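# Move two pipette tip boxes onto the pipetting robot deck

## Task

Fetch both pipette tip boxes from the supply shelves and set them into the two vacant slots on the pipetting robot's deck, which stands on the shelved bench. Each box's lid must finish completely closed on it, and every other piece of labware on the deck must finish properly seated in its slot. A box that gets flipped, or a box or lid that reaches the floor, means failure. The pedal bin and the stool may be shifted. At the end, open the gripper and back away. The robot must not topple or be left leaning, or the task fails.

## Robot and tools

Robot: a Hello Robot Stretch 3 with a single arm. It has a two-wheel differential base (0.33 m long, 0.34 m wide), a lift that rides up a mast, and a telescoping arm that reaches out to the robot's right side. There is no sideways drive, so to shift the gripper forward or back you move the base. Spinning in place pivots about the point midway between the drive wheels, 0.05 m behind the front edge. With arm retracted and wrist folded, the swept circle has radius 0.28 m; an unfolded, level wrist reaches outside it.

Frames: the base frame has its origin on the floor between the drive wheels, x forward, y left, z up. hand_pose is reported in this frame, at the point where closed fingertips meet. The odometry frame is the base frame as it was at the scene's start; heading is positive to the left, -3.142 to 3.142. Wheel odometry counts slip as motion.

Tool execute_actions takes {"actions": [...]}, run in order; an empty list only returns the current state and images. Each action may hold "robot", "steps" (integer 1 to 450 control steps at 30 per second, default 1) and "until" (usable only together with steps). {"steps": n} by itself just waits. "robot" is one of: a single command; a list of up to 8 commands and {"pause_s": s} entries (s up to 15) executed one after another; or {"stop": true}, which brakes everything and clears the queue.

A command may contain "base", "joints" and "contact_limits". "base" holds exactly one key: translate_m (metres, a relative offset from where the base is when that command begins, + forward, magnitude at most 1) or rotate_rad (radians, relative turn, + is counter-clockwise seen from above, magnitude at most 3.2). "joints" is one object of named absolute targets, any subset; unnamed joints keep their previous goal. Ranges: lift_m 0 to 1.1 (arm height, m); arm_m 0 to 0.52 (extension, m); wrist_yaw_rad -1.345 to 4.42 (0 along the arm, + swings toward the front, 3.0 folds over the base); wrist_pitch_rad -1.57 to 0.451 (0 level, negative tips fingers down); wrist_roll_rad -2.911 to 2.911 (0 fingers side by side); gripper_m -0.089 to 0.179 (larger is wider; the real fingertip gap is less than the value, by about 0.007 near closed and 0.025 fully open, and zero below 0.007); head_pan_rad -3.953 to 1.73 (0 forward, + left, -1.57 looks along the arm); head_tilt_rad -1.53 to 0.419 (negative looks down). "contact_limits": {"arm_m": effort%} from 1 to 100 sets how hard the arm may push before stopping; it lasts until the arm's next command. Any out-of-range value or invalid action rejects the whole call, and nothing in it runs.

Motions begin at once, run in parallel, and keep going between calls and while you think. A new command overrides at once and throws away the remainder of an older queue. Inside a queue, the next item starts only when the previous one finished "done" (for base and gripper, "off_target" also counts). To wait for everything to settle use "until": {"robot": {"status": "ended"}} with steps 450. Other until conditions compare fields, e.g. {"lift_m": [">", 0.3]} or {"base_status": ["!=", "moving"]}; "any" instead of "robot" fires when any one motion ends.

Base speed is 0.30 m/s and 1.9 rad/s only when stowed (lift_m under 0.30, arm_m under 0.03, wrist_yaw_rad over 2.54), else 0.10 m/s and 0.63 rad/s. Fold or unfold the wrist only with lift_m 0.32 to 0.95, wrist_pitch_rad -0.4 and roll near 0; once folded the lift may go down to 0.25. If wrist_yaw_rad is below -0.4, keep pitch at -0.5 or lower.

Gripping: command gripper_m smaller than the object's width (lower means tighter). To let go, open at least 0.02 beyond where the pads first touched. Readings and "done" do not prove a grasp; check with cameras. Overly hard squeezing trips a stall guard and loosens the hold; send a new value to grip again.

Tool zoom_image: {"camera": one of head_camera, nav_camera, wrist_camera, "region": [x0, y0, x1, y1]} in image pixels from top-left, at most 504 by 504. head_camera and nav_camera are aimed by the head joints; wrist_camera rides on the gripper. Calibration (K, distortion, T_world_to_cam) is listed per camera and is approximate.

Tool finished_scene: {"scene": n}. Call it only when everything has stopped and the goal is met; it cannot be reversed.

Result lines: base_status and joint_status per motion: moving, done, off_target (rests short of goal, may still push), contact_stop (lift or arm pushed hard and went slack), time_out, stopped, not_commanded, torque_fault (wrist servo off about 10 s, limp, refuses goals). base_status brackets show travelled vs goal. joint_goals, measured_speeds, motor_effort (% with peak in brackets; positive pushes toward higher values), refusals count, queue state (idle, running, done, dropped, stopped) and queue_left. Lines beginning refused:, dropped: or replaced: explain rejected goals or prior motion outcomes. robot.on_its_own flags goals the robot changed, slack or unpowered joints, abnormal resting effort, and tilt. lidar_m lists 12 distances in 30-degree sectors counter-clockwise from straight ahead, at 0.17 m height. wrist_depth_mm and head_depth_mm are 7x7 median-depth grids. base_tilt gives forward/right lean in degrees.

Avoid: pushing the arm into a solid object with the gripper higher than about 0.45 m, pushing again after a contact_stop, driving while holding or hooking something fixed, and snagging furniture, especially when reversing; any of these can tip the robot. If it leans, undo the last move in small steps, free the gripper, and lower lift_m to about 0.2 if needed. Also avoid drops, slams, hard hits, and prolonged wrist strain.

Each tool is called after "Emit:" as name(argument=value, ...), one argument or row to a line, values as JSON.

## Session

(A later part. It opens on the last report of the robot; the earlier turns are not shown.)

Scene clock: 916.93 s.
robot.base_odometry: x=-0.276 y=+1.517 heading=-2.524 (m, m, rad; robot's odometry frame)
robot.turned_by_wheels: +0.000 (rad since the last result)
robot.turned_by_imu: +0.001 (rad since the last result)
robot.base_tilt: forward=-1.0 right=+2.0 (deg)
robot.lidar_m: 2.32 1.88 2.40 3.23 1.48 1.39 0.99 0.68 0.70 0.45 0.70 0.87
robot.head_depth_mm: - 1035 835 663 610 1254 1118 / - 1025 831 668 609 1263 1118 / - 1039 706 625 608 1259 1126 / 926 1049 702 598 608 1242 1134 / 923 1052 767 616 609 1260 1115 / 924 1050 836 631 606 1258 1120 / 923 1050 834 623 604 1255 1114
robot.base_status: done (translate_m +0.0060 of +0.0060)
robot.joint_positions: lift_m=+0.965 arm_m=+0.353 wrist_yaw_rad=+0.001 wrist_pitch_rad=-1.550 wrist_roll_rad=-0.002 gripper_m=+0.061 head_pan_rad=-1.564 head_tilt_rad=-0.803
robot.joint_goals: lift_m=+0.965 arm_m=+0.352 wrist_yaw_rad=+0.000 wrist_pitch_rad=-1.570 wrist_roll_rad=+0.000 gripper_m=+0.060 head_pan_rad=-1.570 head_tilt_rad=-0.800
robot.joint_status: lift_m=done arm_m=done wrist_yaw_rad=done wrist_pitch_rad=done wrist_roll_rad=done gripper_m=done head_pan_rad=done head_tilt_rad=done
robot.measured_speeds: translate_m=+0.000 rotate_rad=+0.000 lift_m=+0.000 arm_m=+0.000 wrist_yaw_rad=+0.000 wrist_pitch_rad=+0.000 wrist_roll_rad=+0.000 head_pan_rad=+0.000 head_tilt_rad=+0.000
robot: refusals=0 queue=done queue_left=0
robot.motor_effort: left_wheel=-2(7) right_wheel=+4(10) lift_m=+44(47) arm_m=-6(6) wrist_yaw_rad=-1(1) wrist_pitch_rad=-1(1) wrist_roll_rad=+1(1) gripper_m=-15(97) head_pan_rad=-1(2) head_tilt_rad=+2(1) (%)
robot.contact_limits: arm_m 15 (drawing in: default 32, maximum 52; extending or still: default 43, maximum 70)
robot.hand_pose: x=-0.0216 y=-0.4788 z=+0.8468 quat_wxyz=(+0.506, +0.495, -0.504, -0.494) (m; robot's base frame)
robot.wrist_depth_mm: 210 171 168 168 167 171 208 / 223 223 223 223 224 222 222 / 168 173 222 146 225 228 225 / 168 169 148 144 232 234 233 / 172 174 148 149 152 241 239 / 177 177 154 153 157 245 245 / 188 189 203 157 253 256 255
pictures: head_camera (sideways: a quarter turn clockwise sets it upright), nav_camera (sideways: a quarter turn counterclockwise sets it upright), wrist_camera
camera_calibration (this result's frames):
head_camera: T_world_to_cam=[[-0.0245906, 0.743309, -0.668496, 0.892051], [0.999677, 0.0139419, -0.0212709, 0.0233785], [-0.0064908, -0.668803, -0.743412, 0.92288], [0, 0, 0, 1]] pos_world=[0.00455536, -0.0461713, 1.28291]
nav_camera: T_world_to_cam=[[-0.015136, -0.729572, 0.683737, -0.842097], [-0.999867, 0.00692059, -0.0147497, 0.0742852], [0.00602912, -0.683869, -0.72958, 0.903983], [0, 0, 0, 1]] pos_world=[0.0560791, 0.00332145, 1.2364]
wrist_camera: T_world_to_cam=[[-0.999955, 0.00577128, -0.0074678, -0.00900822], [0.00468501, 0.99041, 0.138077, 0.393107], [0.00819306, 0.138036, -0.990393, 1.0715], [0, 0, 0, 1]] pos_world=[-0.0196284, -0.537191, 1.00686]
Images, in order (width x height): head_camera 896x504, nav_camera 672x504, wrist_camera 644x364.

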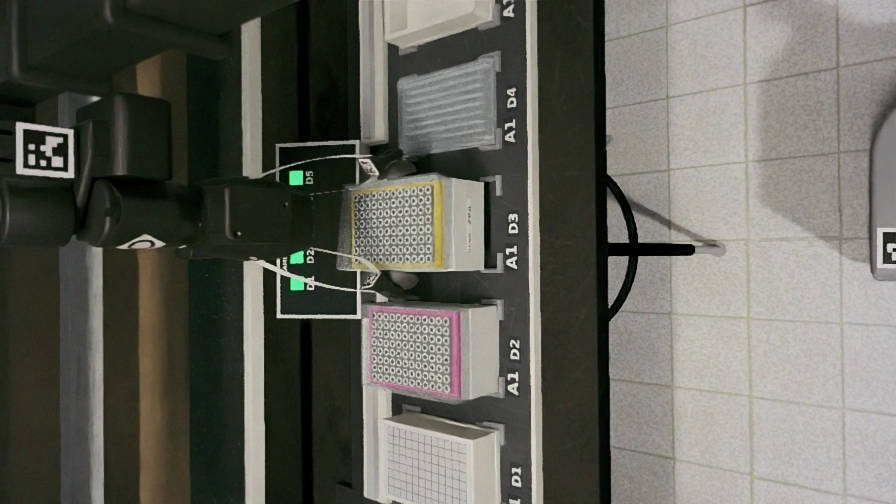

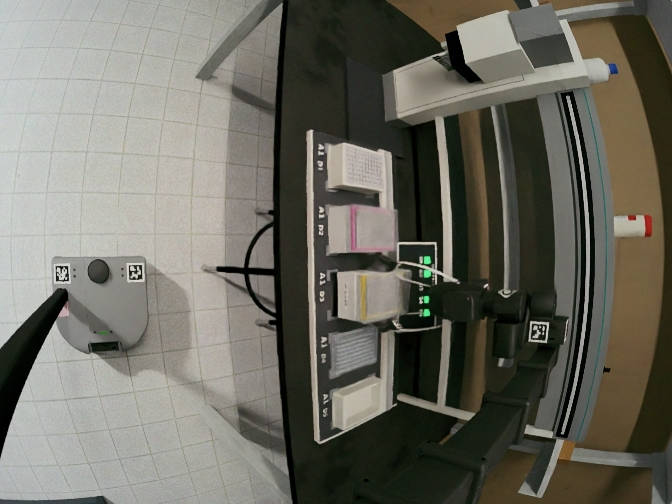

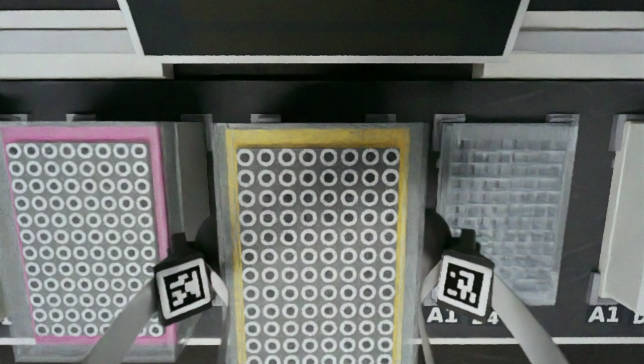

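Emit:
execute_actions(
  actions=[
    {"robot":[{"base":{"translate_m":-0.0023}},{"joints":{"lift_m":0.952}}],"steps":450,"until":{"robot":{"status":"ended"}}},
  ],
)

Emit:
zoom_image(
  camera="head_camera",
  region=[420, 140, 540, 320],
)

Emit:
zoom_image(
  camera="wrist_camera",
  region=[180, 90, 480, 200],
)

Scene clock: 923.53 s.
robot.base_odometry: x=-0.274 y=+1.518 heading=-2.524 (m, m, rad; robot's odometry frame)
robot.turned_by_wheels: +0.000 (rad since the last result)
robot.turned_by_imu: +0.001 (rad since the last result)
robot.base_tilt: forward=-1.1 right=+1.9 (deg)
robot.lidar_m: 2.32 1.88 2.40 3.22 1.48 1.39 0.99 0.68 0.70 0.45 0.70 0.88
robot.head_depth_mm: - - 809 665 609 1262 1111 / - 1024 829 671 609 1250 1113 / - 1023 707 625 609 1258 1124 / 924 1046 705 609 607 1232 1119 / 929 1051 769 611 606 1263 1116 / 922 1047 836 622 607 1266 1113 / 921 1045 838 626 601 1269 1111
robot.base_status: done (translate_m -0.0023 of -0.0023)
robot.joint_positions: lift_m=+0.952 arm_m=+0.353 wrist_yaw_rad=+0.001 wrist_pitch_rad=-1.550 wrist_roll_rad=-0.002 gripper_m=+0.061 head_pan_rad=-1.564 head_tilt_rad=-0.803
robot.joint_goals: lift_m=+0.952 arm_m=+0.352 wrist_yaw_rad=+0.000 wrist_pitch_rad=-1.570 wrist_roll_rad=+0.000 gripper_m=+0.060 head_pan_rad=-1.570 head_tilt_rad=-0.800
robot.joint_status: lift_m=done arm_m=done wrist_yaw_rad=done wrist_pitch_rad=done wrist_roll_rad=done gripper_m=done head_pan_rad=done head_tilt_rad=done
robot.measured_speeds: translate_m=+0.000 rotate_rad=+0.000 lift_m=+0.000 arm_m=+0.000 wrist_yaw_rad=+0.000 wrist_pitch_rad=+0.000 wrist_roll_rad=+0.000 head_pan_rad=+0.000 head_tilt_rad=+0.000
robot: refusals=0 queue=done queue_left=0
robot.motor_effort: left_wheel=-2(7) right_wheel=+3(6) lift_m=+32(44) arm_m=-6(6) wrist_yaw_rad=-2(1) wrist_pitch_rad=-2(1) wrist_roll_rad=+1(1) gripper_m=-15(15) head_pan_rad=-2(1) head_tilt_rad=+1(2) (%)
robot.contact_limits: arm_m 15 (drawing in: default 32, maximum 52; extending or still: default 43, maximum 70)
robot.hand_pose: x=-0.0216 y=-0.4788 z=+0.8342 quat_wxyz=(+0.506, +0.495, -0.504, -0.494) (m; robot's base frame)
robot.wrist_depth_mm: 193 157 158 158 157 161 192 / 210 210 212 213 212 212 211 / 156 174 208 145 214 216 214 / 156 160 148 144 219 222 223 / 161 162 150 148 153 228 228 / 165 165 153 153 157 233 233 / 169 176 210 157 238 242 242
pictures: head_camera (sideways: a quarter turn clockwise sets it upright), nav_camera (sideways: a quarter turn counterclockwise sets it upright), wrist_camera
camera_calibration (this result's frames):
head_camera: T_world_to_cam=[[-0.0245905, 0.743309, -0.668496, 0.892051], [0.999677, 0.0139418, -0.0212709, 0.0233785], [-0.00649088, -0.668803, -0.743412, 0.92288], [0, 0, 0, 1]] pos_world=[0.00455536, -0.0461713, 1.28291]
nav_camera: T_world_to_cam=[[-0.0151361, -0.729572, 0.683737, -0.842097], [-0.999867, 0.00692071, -0.0147497, 0.0742852], [0.00602903, -0.683869, -0.72958, 0.903983], [0, 0, 0, 1]] pos_world=[0.0560791, 0.00332144, 1.2364]
wrist_camera: T_world_to_cam=[[-0.999955, 0.00577136, -0.0074678, -0.00910187], [0.00468509, 0.99041, 0.138077, 0.394839], [0.00819308, 0.138036, -0.990393, 1.05907], [0, 0, 0, 1]] pos_world=[-0.0196284, -0.537191, 0.994312]
Images, in order (width x height): head_camera 896x504, nav_camera 672x504, wrist_camera 644x364.

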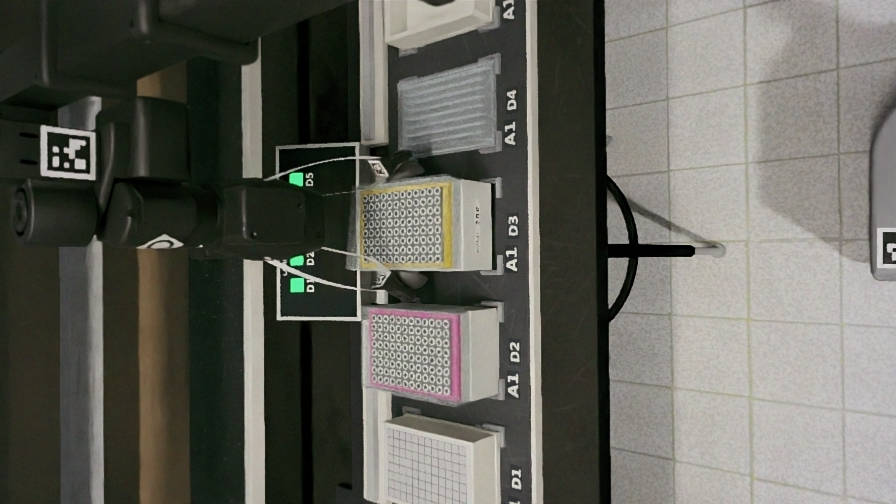

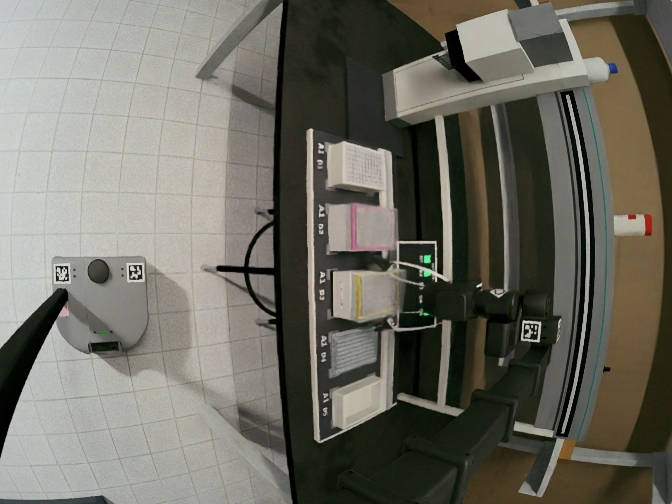

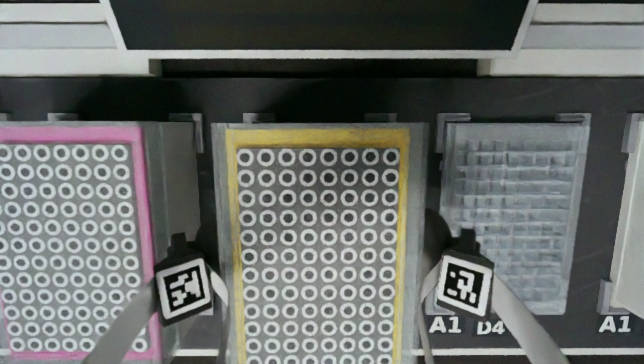

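Region (420, 140, 540, 320) of head_camera's 896x504 image, scaled by 2.800, with more detail than that image has.

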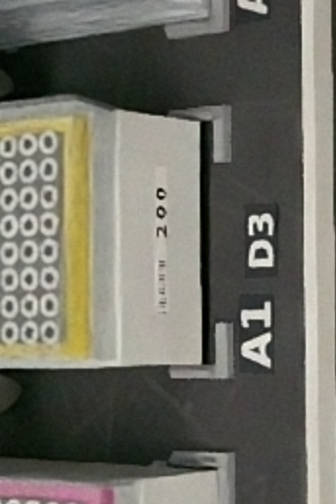

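Region (180, 90, 480, 200) of wrist_camera's 644x364 image, scaled by 1.680; it fills the top 185 rows of this view, and the rest is white.

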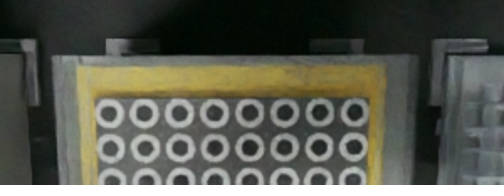

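Emit:
execute_actions(
  actions=[
    {"robot":{"joints":{"lift_m":0.9415}},"steps":90,"until":{"robot":{"status":"ended"}}},
    {"robot":[{"joints":{"gripper_m":0.108}},{"joints":{"lift_m":0.948}}],"steps":150,"until":{"robot":{"status":"ended"}}},
  ],
)

Emit:
zoom_image(
  camera="head_camera",
  region=[320, 130, 540, 330],
)

Scene clock: 940.73 s.
robot.base_odometry: x=-0.274 y=+1.518 heading=-2.524 (m, m, rad; robot's odometry frame)
robot.turned_by_wheels: +0.000 (rad since the last result)
robot.turned_by_imu: +0.001 (rad since the last result)
robot.base_tilt: forward=-1.0 right=+2.0 (deg)
robot.lidar_m: 2.32 1.88 2.40 3.23 1.48 1.39 0.99 0.68 0.70 0.45 0.70 0.87
robot.head_depth_mm: - - 807 668 607 1260 1116 / - 1020 837 670 608 1256 1121 / - - 706 633 608 1259 1126 / 921 1055 706 614 610 1240 1126 / 927 1043 770 617 609 1259 1116 / 923 1040 839 625 605 1256 1122 / 927 1041 833 624 605 1257 1120
robot.base_status: done (translate_m -0.0023 of -0.0023)
robot.joint_positions: lift_m=+0.948 arm_m=+0.353 wrist_yaw_rad=+0.001 wrist_pitch_rad=-1.550 wrist_roll_rad=-0.002 gripper_m=+0.108 head_pan_rad=-1.564 head_tilt_rad=-0.803
robot.joint_goals: lift_m=+0.948 arm_m=+0.352 wrist_yaw_rad=+0.000 wrist_pitch_rad=-1.570 wrist_roll_rad=+0.000 gripper_m=+0.108 head_pan_rad=-1.570 head_tilt_rad=-0.800
robot.joint_status: lift_m=done arm_m=done wrist_yaw_rad=done wrist_pitch_rad=done wrist_roll_rad=done gripper_m=done head_pan_rad=done head_tilt_rad=done
robot.measured_speeds: translate_m=+0.000 rotate_rad=+0.000 lift_m=+0.000 arm_m=+0.000 wrist_yaw_rad=+0.000 wrist_pitch_rad=+0.000 wrist_roll_rad=+0.000 head_pan_rad=+0.000 head_tilt_rad=+0.000
robot: refusals=0 queue=done queue_left=0
robot.motor_effort: left_wheel=-2(2) right_wheel=+4(4) lift_m=+43(46) arm_m=-6(6) wrist_yaw_rad=-1(1) wrist_pitch_rad=-1(2) wrist_roll_rad=+1(1) gripper_m=+0(86) head_pan_rad=-1(1) head_tilt_rad=+1(1) (%)
robot.contact_limits: arm_m 15 (drawing in: default 32, maximum 52; extending or still: default 43, maximum 70)
robot.hand_pose: x=-0.0216 y=-0.4787 z=+0.8298 quat_wxyz=(+0.506, +0.496, -0.504, -0.495) (m; robot's base frame)
robot.wrist_depth_mm: 193 154 154 154 154 155 192 / 206 205 206 208 208 208 207 / 152 173 209 152 208 212 211 / 151 156 209 152 213 217 218 / 155 158 158 155 160 224 221 / 160 160 163 160 227 228 227 / 164 171 209 166 235 238 238
pictures: head_camera (sideways: a quarter turn clockwise sets it upright), nav_camera (sideways: a quarter turn counterclockwise sets it upright), wrist_camera
camera_calibration (this result's frames):
head_camera: T_world_to_cam=[[-0.0245907, 0.743309, -0.668496, 0.892051], [0.999677, 0.013942, -0.0212709, 0.0233785], [-0.00649072, -0.668802, -0.743412, 0.92288], [0, 0, 0, 1]] pos_world=[0.00455537, -0.0461713, 1.28291]
nav_camera: T_world_to_cam=[[-0.0151359, -0.729572, 0.683737, -0.842097], [-0.999867, 0.00692048, -0.0147497, 0.0742852], [0.0060292, -0.683869, -0.72958, 0.903983], [0, 0, 0, 1]] pos_world=[0.0560791, 0.00332147, 1.2364]
wrist_camera: T_world_to_cam=[[-0.999955, 0.00577315, -0.00746548, -0.00913642], [0.00468432, 0.990362, 0.138423, 0.395048], [0.00819266, 0.138382, -0.990345, 1.05483], [0, 0, 0, 1]] pos_world=[-0.0196284, -0.537156, 0.98989]
Images, in order (width x height): head_camera 896x504, nav_camera 672x504, wrist_camera 644x364.

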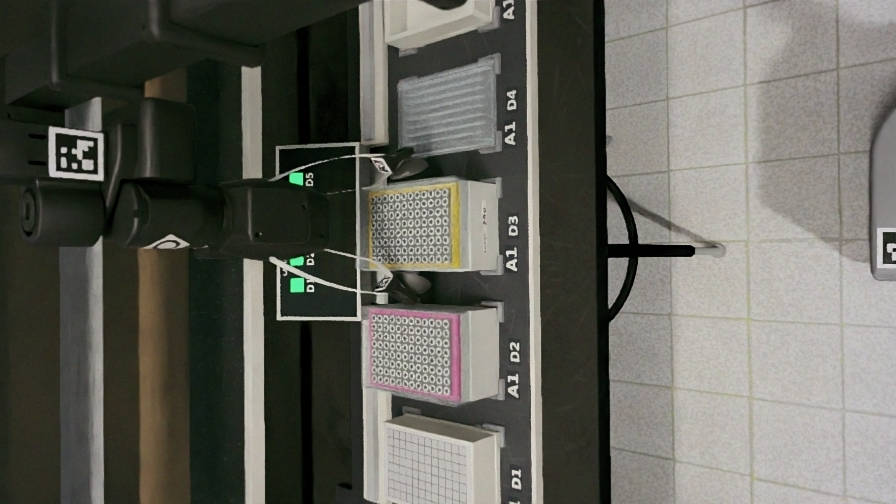

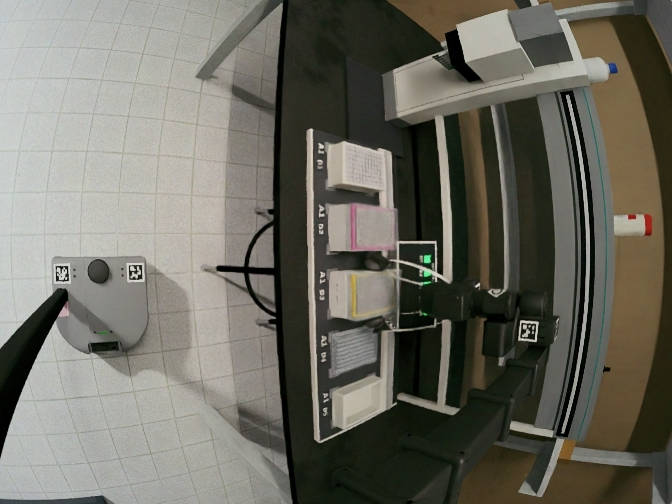

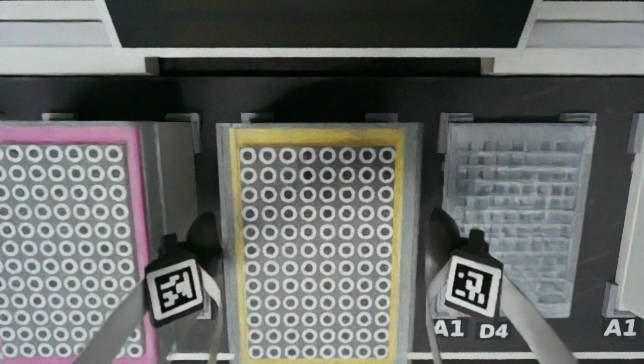

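Region (320, 130, 540, 330) of head_camera's 896x504 image, scaled by 2.291, with more detail than that image has; it fills the top 458 rows of this view, and the rest is white.

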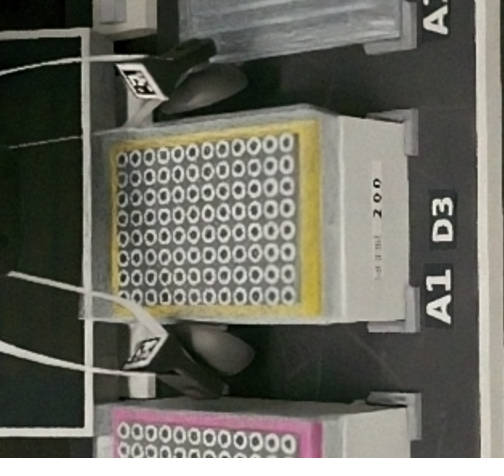

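Emit:
execute_actions(
  actions=[
    {"robot":[{"joints":{"lift_m":1.005}},{"base":{"translate_m":0.032},"joints":{"gripper_m":0.01}},{"joints":{"lift_m":0.981}}],"steps":300,"until":{"robot":{"status":"ended"}}},
  ],
)

Emit:
zoom_image(
  camera="head_camera",
  region=[320, 100, 540, 300],
)

Scene clock: 947.90 s.
robot.base_odometry: x=-0.300 y=+1.500 heading=-2.524 (m, m, rad; robot's odometry frame)
robot.turned_by_wheels: +0.000 (rad since the last result)
robot.turned_by_imu: +0.001 (rad since the last result)
robot.base_tilt: forward=-1.0 right=+1.9 (deg)
robot.lidar_m: 2.29 1.86 2.36 3.23 1.50 1.42 1.02 0.71 0.71 0.45 0.69 0.85
robot.head_depth_mm: - 1021 837 671 608 1255 1113 / 927 1050 767 670 610 1250 1116 / - 1056 709 611 608 1261 1124 / 930 1046 708 624 607 1235 1124 / 928 1054 839 609 605 1262 1115 / 922 1043 830 645 605 1255 1110 / 920 1047 835 630 603 1257 1115
robot.base_status: done (translate_m +0.0320 of +0.0320)
robot.joint_positions: lift_m=+0.981 arm_m=+0.353 wrist_yaw_rad=+0.001 wrist_pitch_rad=-1.551 wrist_roll_rad=-0.002 gripper_m=+0.010 head_pan_rad=-1.564 head_tilt_rad=-0.803
robot.joint_goals: lift_m=+0.981 arm_m=+0.352 wrist_yaw_rad=+0.000 wrist_pitch_rad=-1.570 wrist_roll_rad=+0.000 gripper_m=+0.010 head_pan_rad=-1.570 head_tilt_rad=-0.800
robot.joint_status: lift_m=done arm_m=done wrist_yaw_rad=done wrist_pitch_rad=done wrist_roll_rad=done gripper_m=done head_pan_rad=done head_tilt_rad=done
robot.measured_speeds: translate_m=+0.000 rotate_rad=+0.000 lift_m=+0.000 arm_m=+0.000 wrist_yaw_rad=+0.000 wrist_pitch_rad=+0.000 wrist_roll_rad=+0.000 head_pan_rad=+0.000 head_tilt_rad=+0.000
robot: refusals=0 queue=done queue_left=0
robot.motor_effort: left_wheel=-2(4) right_wheel=+3(9) lift_m=+28(44) arm_m=-6(6) wrist_yaw_rad=-2(1) wrist_pitch_rad=-1(1) wrist_roll_rad=+1(1) gripper_m=+0(91) head_pan_rad=-1(1) head_tilt_rad=+2(1) (%)
robot.contact_limits: arm_m 15 (drawing in: default 32, maximum 52; extending or still: default 43, maximum 70)
robot.hand_pose: x=-0.0216 y=-0.4786 z=+0.8634 quat_wxyz=(+0.506, +0.496, -0.504, -0.495) (m; robot's base frame)
robot.wrist_depth_mm: 227 228 181 180 182 180 228 / 232 233 239 240 239 238 231 / 234 185 238 244 187 244 242 / 222 186 191 187 187 251 250 / 221 191 193 191 192 260 257 / 223 196 199 199 263 266 262 / 285 289 289 286 288 286 289
pictures: head_camera (sideways: a quarter turn clockwise sets it upright), nav_camera (sideways: a quarter turn counterclockwise sets it upright), wrist_camera
camera_calibration (this result's frames):
head_camera: T_world_to_cam=[[-0.0245906, 0.743309, -0.668496, 0.892051], [0.999677, 0.0139419, -0.0212709, 0.0233785], [-0.0064908, -0.668803, -0.743412, 0.92288], [0, 0, 0, 1]] pos_world=[0.00455536, -0.0461713, 1.28291]
nav_camera: T_world_to_cam=[[-0.015136, -0.729572, 0.683737, -0.842097], [-0.999867, 0.00692059, -0.0147497, 0.0742852], [0.00602912, -0.683869, -0.72958, 0.903983], [0, 0, 0, 1]] pos_world=[0.0560791, 0.00332144, 1.2364]
wrist_camera: T_world_to_cam=[[-0.999955, 0.00577627, -0.00746209, -0.00888818], [0.00468371, 0.990291, 0.138928, 0.389803], [0.00819213, 0.138887, -0.990274, 1.08823], [0, 0, 0, 1]] pos_world=[-0.0196284, -0.537107, 1.02342]
Images, in order (width x height): head_camera 896x504, nav_camera 672x504, wrist_camera 644x364.

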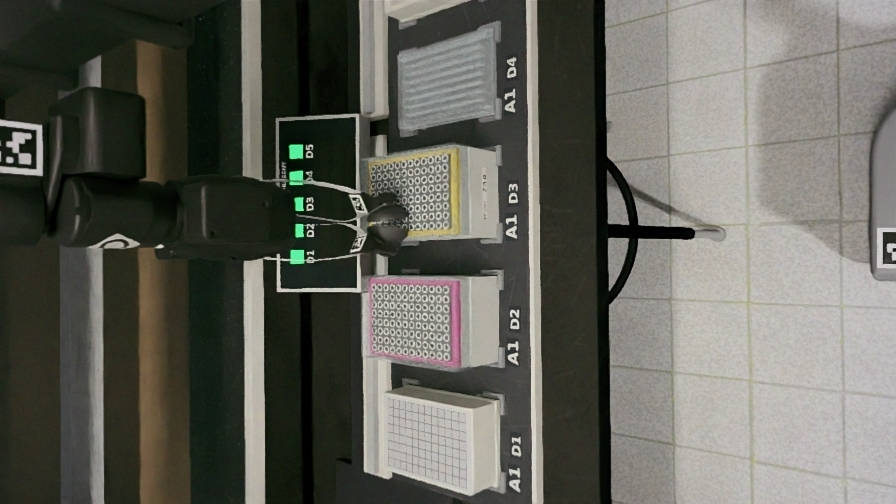

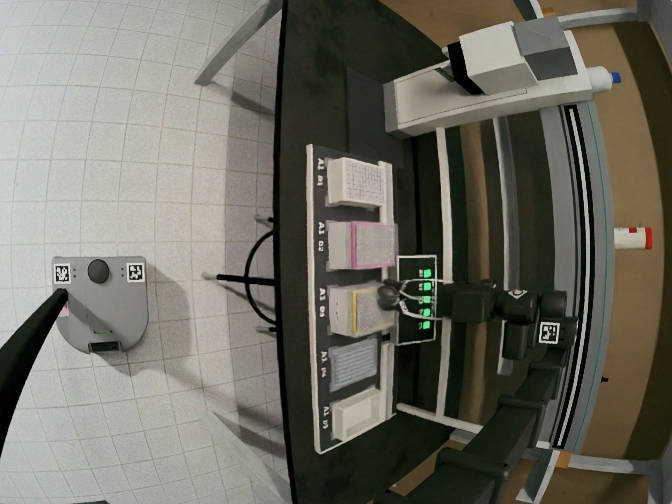

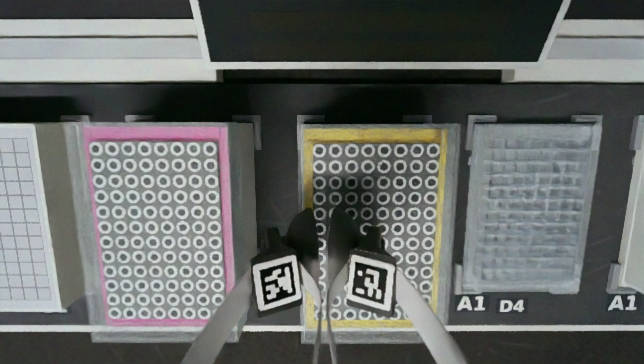

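Region (320, 100, 540, 300) of head_camera's 896x504 image, scaled by 2.291, with more detail than that image has; it fills the top 458 rows of this view, and the rest is white.

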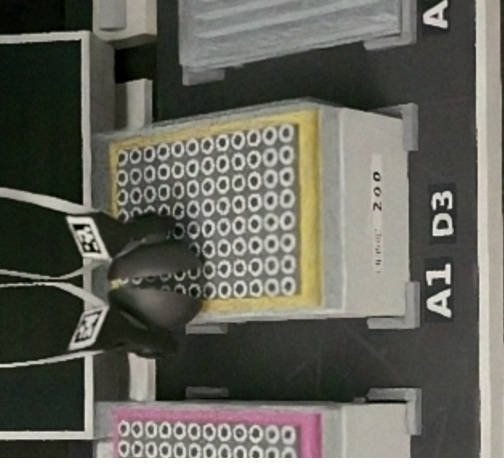

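The cover is down. Raise and retract, then verify.

Emit:
execute_actions(
  actions=[
    {"robot":[{"joints":{"lift_m":1.02}},{"joints":{"arm_m":0.0,"lift_m":0.9}}],"steps":300,"until":{"robot":{"status":"ended"}}},
  ],
)

Emit:
zoom_image(
  camera="head_camera",
  region=[260, 100, 540, 400],
)

Scene clock: 956.60 s.
robot.base_odometry: x=-0.300 y=+1.500 heading=-2.524 (m, m, rad; robot's odometry frame)
robot.turned_by_wheels: +0.000 (rad since the last result)
robot.turned_by_imu: -0.004 (rad since the last result)
robot.base_tilt: forward=-0.9 right=+2.0 (deg)
robot.lidar_m: 2.29 1.86 2.35 3.21 1.50 1.42 1.02 0.70 0.71 0.45 0.69 0.85
robot.head_depth_mm: 931 1069 - - - 1200 1120 / 929 1053 876 - - - 1100 / 925 1051 717 - - - - / 922 1049 710 655 609 1299 1103 / 921 1051 810 604 604 1261 1112 / 928 1045 814 640 602 1270 1120 / 917 1047 790 624 598 1258 1111
robot.base_status: done (translate_m +0.0320 of +0.0320)
robot.joint_positions: lift_m=+0.982 arm_m=+0.000 wrist_yaw_rad=+0.001 wrist_pitch_rad=-1.549 wrist_roll_rad=-0.002 gripper_m=+0.010 head_pan_rad=-1.564 head_tilt_rad=-0.801
robot.joint_goals: lift_m=+0.982 arm_m=+0.000 wrist_yaw_rad=+0.000 wrist_pitch_rad=-1.570 wrist_roll_rad=+0.000 gripper_m=+0.010 head_pan_rad=-1.570 head_tilt_rad=-0.800
robot.joint_status: lift_m=contact_stop arm_m=done wrist_yaw_rad=done wrist_pitch_rad=done wrist_roll_rad=done gripper_m=done head_pan_rad=done head_tilt_rad=done
robot.measured_speeds: translate_m=+0.000 rotate_rad=+0.000 lift_m=+0.000 arm_m=+0.000 wrist_yaw_rad=+0.000 wrist_pitch_rad=+0.000 wrist_roll_rad=+0.000 head_pan_rad=+0.000 head_tilt_rad=+0.000
robot: refusals=0 queue=dropped queue_left=0
robot.on_its_own: lift_m is slack since a contact_stop, until your next command for it (your +0.900 is given up)
robot.motor_effort: left_wheel=+0(4) right_wheel=+0(15) lift_m=+37(45) arm_m=-6(18) wrist_yaw_rad=-1(1) wrist_pitch_rad=-1(41) wrist_roll_rad=+1(1) gripper_m=+0(5) head_pan_rad=-2(2) head_tilt_rad=+2(0) (%)
robot.hand_pose: x=-0.0216 y=-0.1267 z=+0.8640 quat_wxyz=(+0.506, +0.495, -0.504, -0.494) (m; robot's base frame)
robot.wrist_depth_mm: 901 966 942 950 960 990 816 / 959 996 974 958 - 965 981 / - - - - - - - / - - - - - - - / - - - - - - - / - - - - - - - / - - - - - - -
pictures: head_camera (sideways: a quarter turn clockwise sets it upright), nav_camera (sideways: a quarter turn counterclockwise sets it upright), wrist_camera
camera_calibration (this result's frames):
head_camera: T_world_to_cam=[[-0.0244351, 0.742165, -0.669771, 0.893713], [0.99968, 0.0137072, -0.0212824, 0.0233934], [-0.00661436, -0.670077, -0.742262, 0.921386], [0, 0, 0, 1]] pos_world=[0.00454644, -0.0462035, 1.28299]
nav_camera: T_world_to_cam=[[-0.0152889, -0.728394, 0.684988, -0.843727], [-0.999866, 0.00709346, -0.0147741, 0.0743169], [0.00590239, -0.685122, -0.728404, 0.902455], [0, 0, 0, 1]] pos_world=[0.0560806, 0.00319908, 1.23639]
wrist_camera: T_world_to_cam=[[-0.999955, 0.00579821, -0.00747204, -0.0109038], [0.00471634, 0.990498, 0.137444, 0.042533], [0.00819797, 0.137402, -0.990481, 1.03997], [0, 0, 0, 1]] pos_world=[-0.0196296, -0.18496, 1.02414]
Images, in order (width x height): head_camera 896x504, nav_camera 672x504, wrist_camera 644x364.

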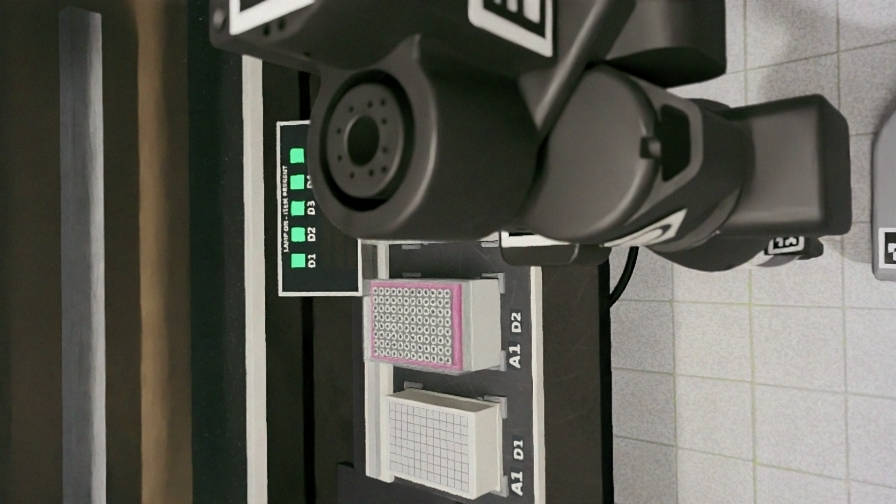

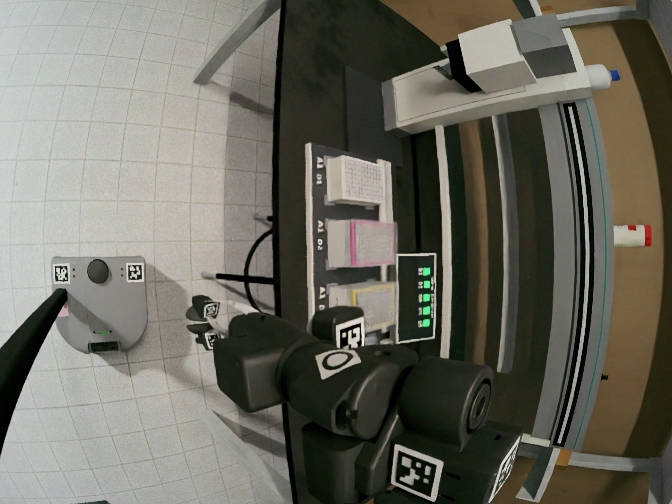

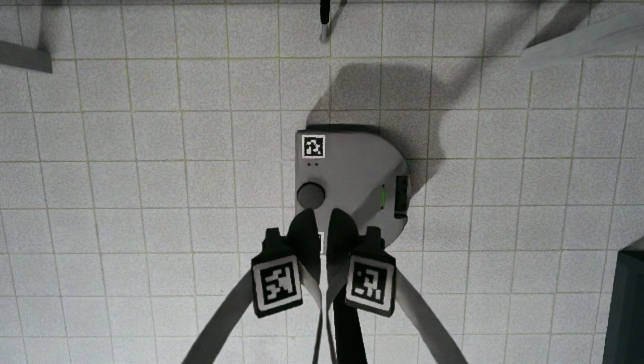

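Region (260, 100, 540, 400) of head_camera's 896x504 image, scaled by 1.680, with more detail than that image has; it fills the left 470 columns of this view, and the rest is white.

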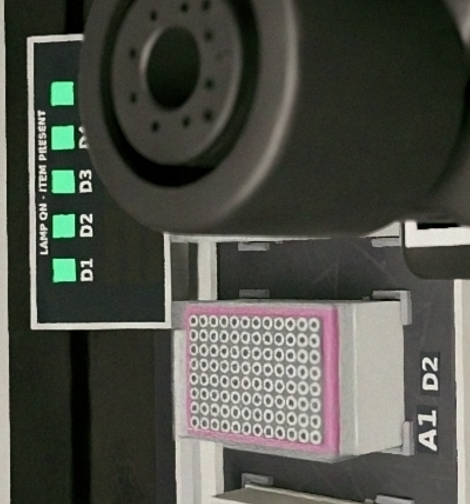

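Emit:
execute_actions(
  actions=[
    {"robot":{"joints":{"lift_m":0.6}},"steps":300,"until":{"robot":{"status":"ended"}}},
  ],
)

Emit:
zoom_image(
  camera="head_camera",
  region=[320, 100, 540, 400],
)

Scene clock: 964.13 s.
robot.base_odometry: x=-0.300 y=+1.500 heading=-2.524 (m, m, rad; robot's odometry frame)
robot.turned_by_wheels: +0.000 (rad since the last result)
robot.turned_by_imu: +0.001 (rad since the last result)
robot.base_tilt: forward=-1.0 right=+2.0 (deg)
robot.lidar_m: 2.29 1.86 2.34 3.21 1.50 1.42 1.02 0.70 0.71 0.45 0.69 0.85
robot.head_depth_mm: 933 1055 837 663 610 1256 1121 / 931 1053 769 672 608 1275 - / 928 1048 710 618 609 1284 - / 924 1047 712 625 605 1259 1128 / 931 1048 809 608 605 1260 1112 / 922 1049 814 640 602 1260 1112 / 920 1042 793 623 597 1269 1120
robot.base_status: done (translate_m +0.0320 of +0.0320)
robot.joint_positions: lift_m=+0.600 arm_m=+0.000 wrist_yaw_rad=+0.001 wrist_pitch_rad=-1.549 wrist_roll_rad=-0.002 gripper_m=+0.010 head_pan_rad=-1.564 head_tilt_rad=-0.801
robot.joint_goals: lift_m=+0.600 arm_m=+0.000 wrist_yaw_rad=+0.000 wrist_pitch_rad=-1.570 wrist_roll_rad=+0.000 gripper_m=+0.010 head_pan_rad=-1.570 head_tilt_rad=-0.800
robot.joint_status: lift_m=done arm_m=done wrist_yaw_rad=done wrist_pitch_rad=done wrist_roll_rad=done gripper_m=done head_pan_rad=done head_tilt_rad=done
robot.measured_speeds: translate_m=+0.000 rotate_rad=+0.000 lift_m=+0.000 arm_m=+0.000 wrist_yaw_rad=+0.000 wrist_pitch_rad=+0.000 wrist_roll_rad=+0.000 head_pan_rad=+0.000 head_tilt_rad=+0.000
robot: refusals=0 queue=done queue_left=0
robot.motor_effort: left_wheel=+0(0) right_wheel=+1(0) lift_m=+31(36) arm_m=-6(6) wrist_yaw_rad=-1(1) wrist_pitch_rad=-1(2) wrist_roll_rad=+1(1) gripper_m=+0(0) head_pan_rad=-1(1) head_tilt_rad=+1(1) (%)
robot.hand_pose: x=-0.0216 y=-0.1267 z=+0.4822 quat_wxyz=(+0.506, +0.495, -0.504, -0.494) (m; robot's base frame)
robot.wrist_depth_mm: 593 604 608 606 604 588 601 / 612 613 619 616 604 606 611 / 632 633 652 617 631 624 625 / 636 645 650 - - 642 645 / 656 661 673 - - 664 657 / 674 682 678 - - 686 701 / 704 703 716 717 720 697 705
pictures: head_camera (sideways: a quarter turn clockwise sets it upright), nav_camera (sideways: a quarter turn counterclockwise sets it upright), wrist_camera
camera_calibration (this result's frames):
head_camera: T_world_to_cam=[[-0.0244352, 0.742165, -0.669771, 0.893713], [0.99968, 0.0137073, -0.0212824, 0.0233934], [-0.00661428, -0.670077, -0.742262, 0.921386], [0, 0, 0, 1]] pos_world=[0.00454644, -0.0462035, 1.28299]
nav_camera: T_world_to_cam=[[-0.0152889, -0.728394, 0.684988, -0.843727], [-0.999866, 0.00709334, -0.0147741, 0.0743169], [0.00590248, -0.685122, -0.728404, 0.902455], [0, 0, 0, 1]] pos_world=[0.0560806, 0.00319909, 1.23639]
wrist_camera: T_world_to_cam=[[-0.999955, 0.00579795, -0.00747203, -0.0137564], [0.00471608, 0.990498, 0.137444, 0.095001], [0.00819793, 0.137402, -0.990481, 0.661839], [0, 0, 0, 1]] pos_world=[-0.0196296, -0.184957, 0.642379]
Images, in order (width x height): head_camera 896x504, nav_camera 672x504, wrist_camera 644x364.

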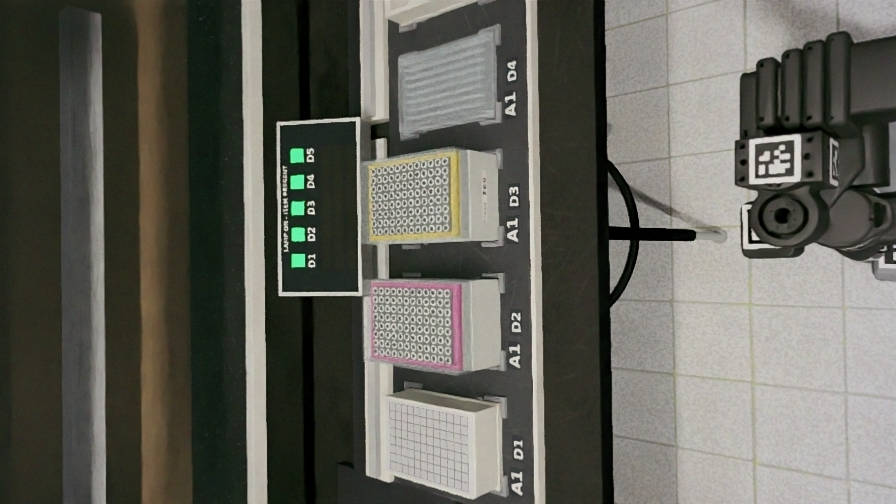

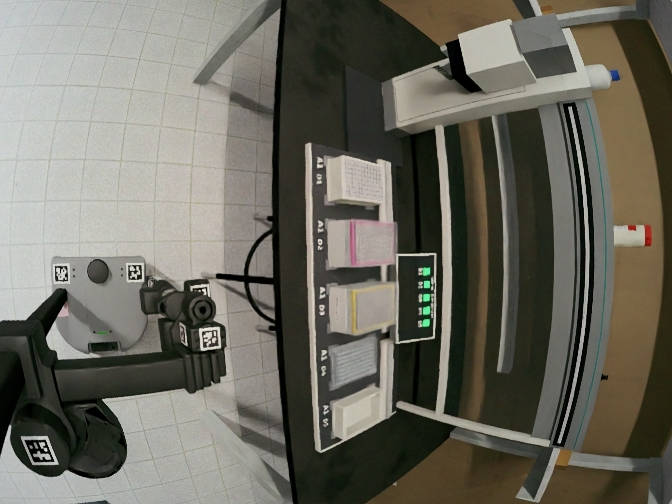

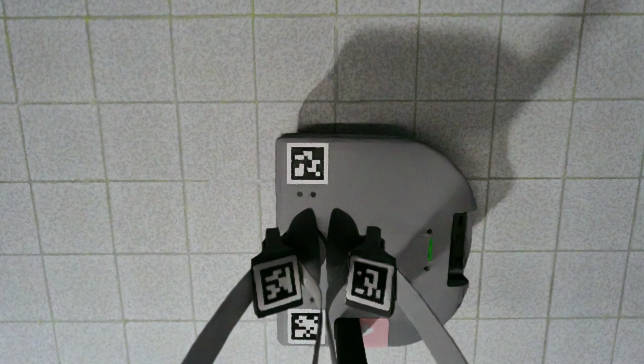

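Region (320, 100, 540, 400) of head_camera's 896x504 image, scaled by 1.680, with more detail than that image has; it fills the left 370 columns of this view, and the rest is white.

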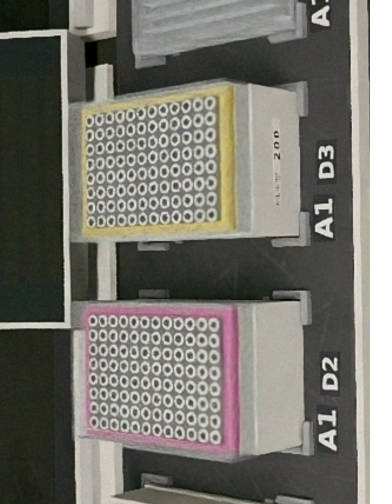

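All lamps green and both covers look seated.

Emit:
finished_scene(
  scene=1,
)

The scene is finished: the task was done.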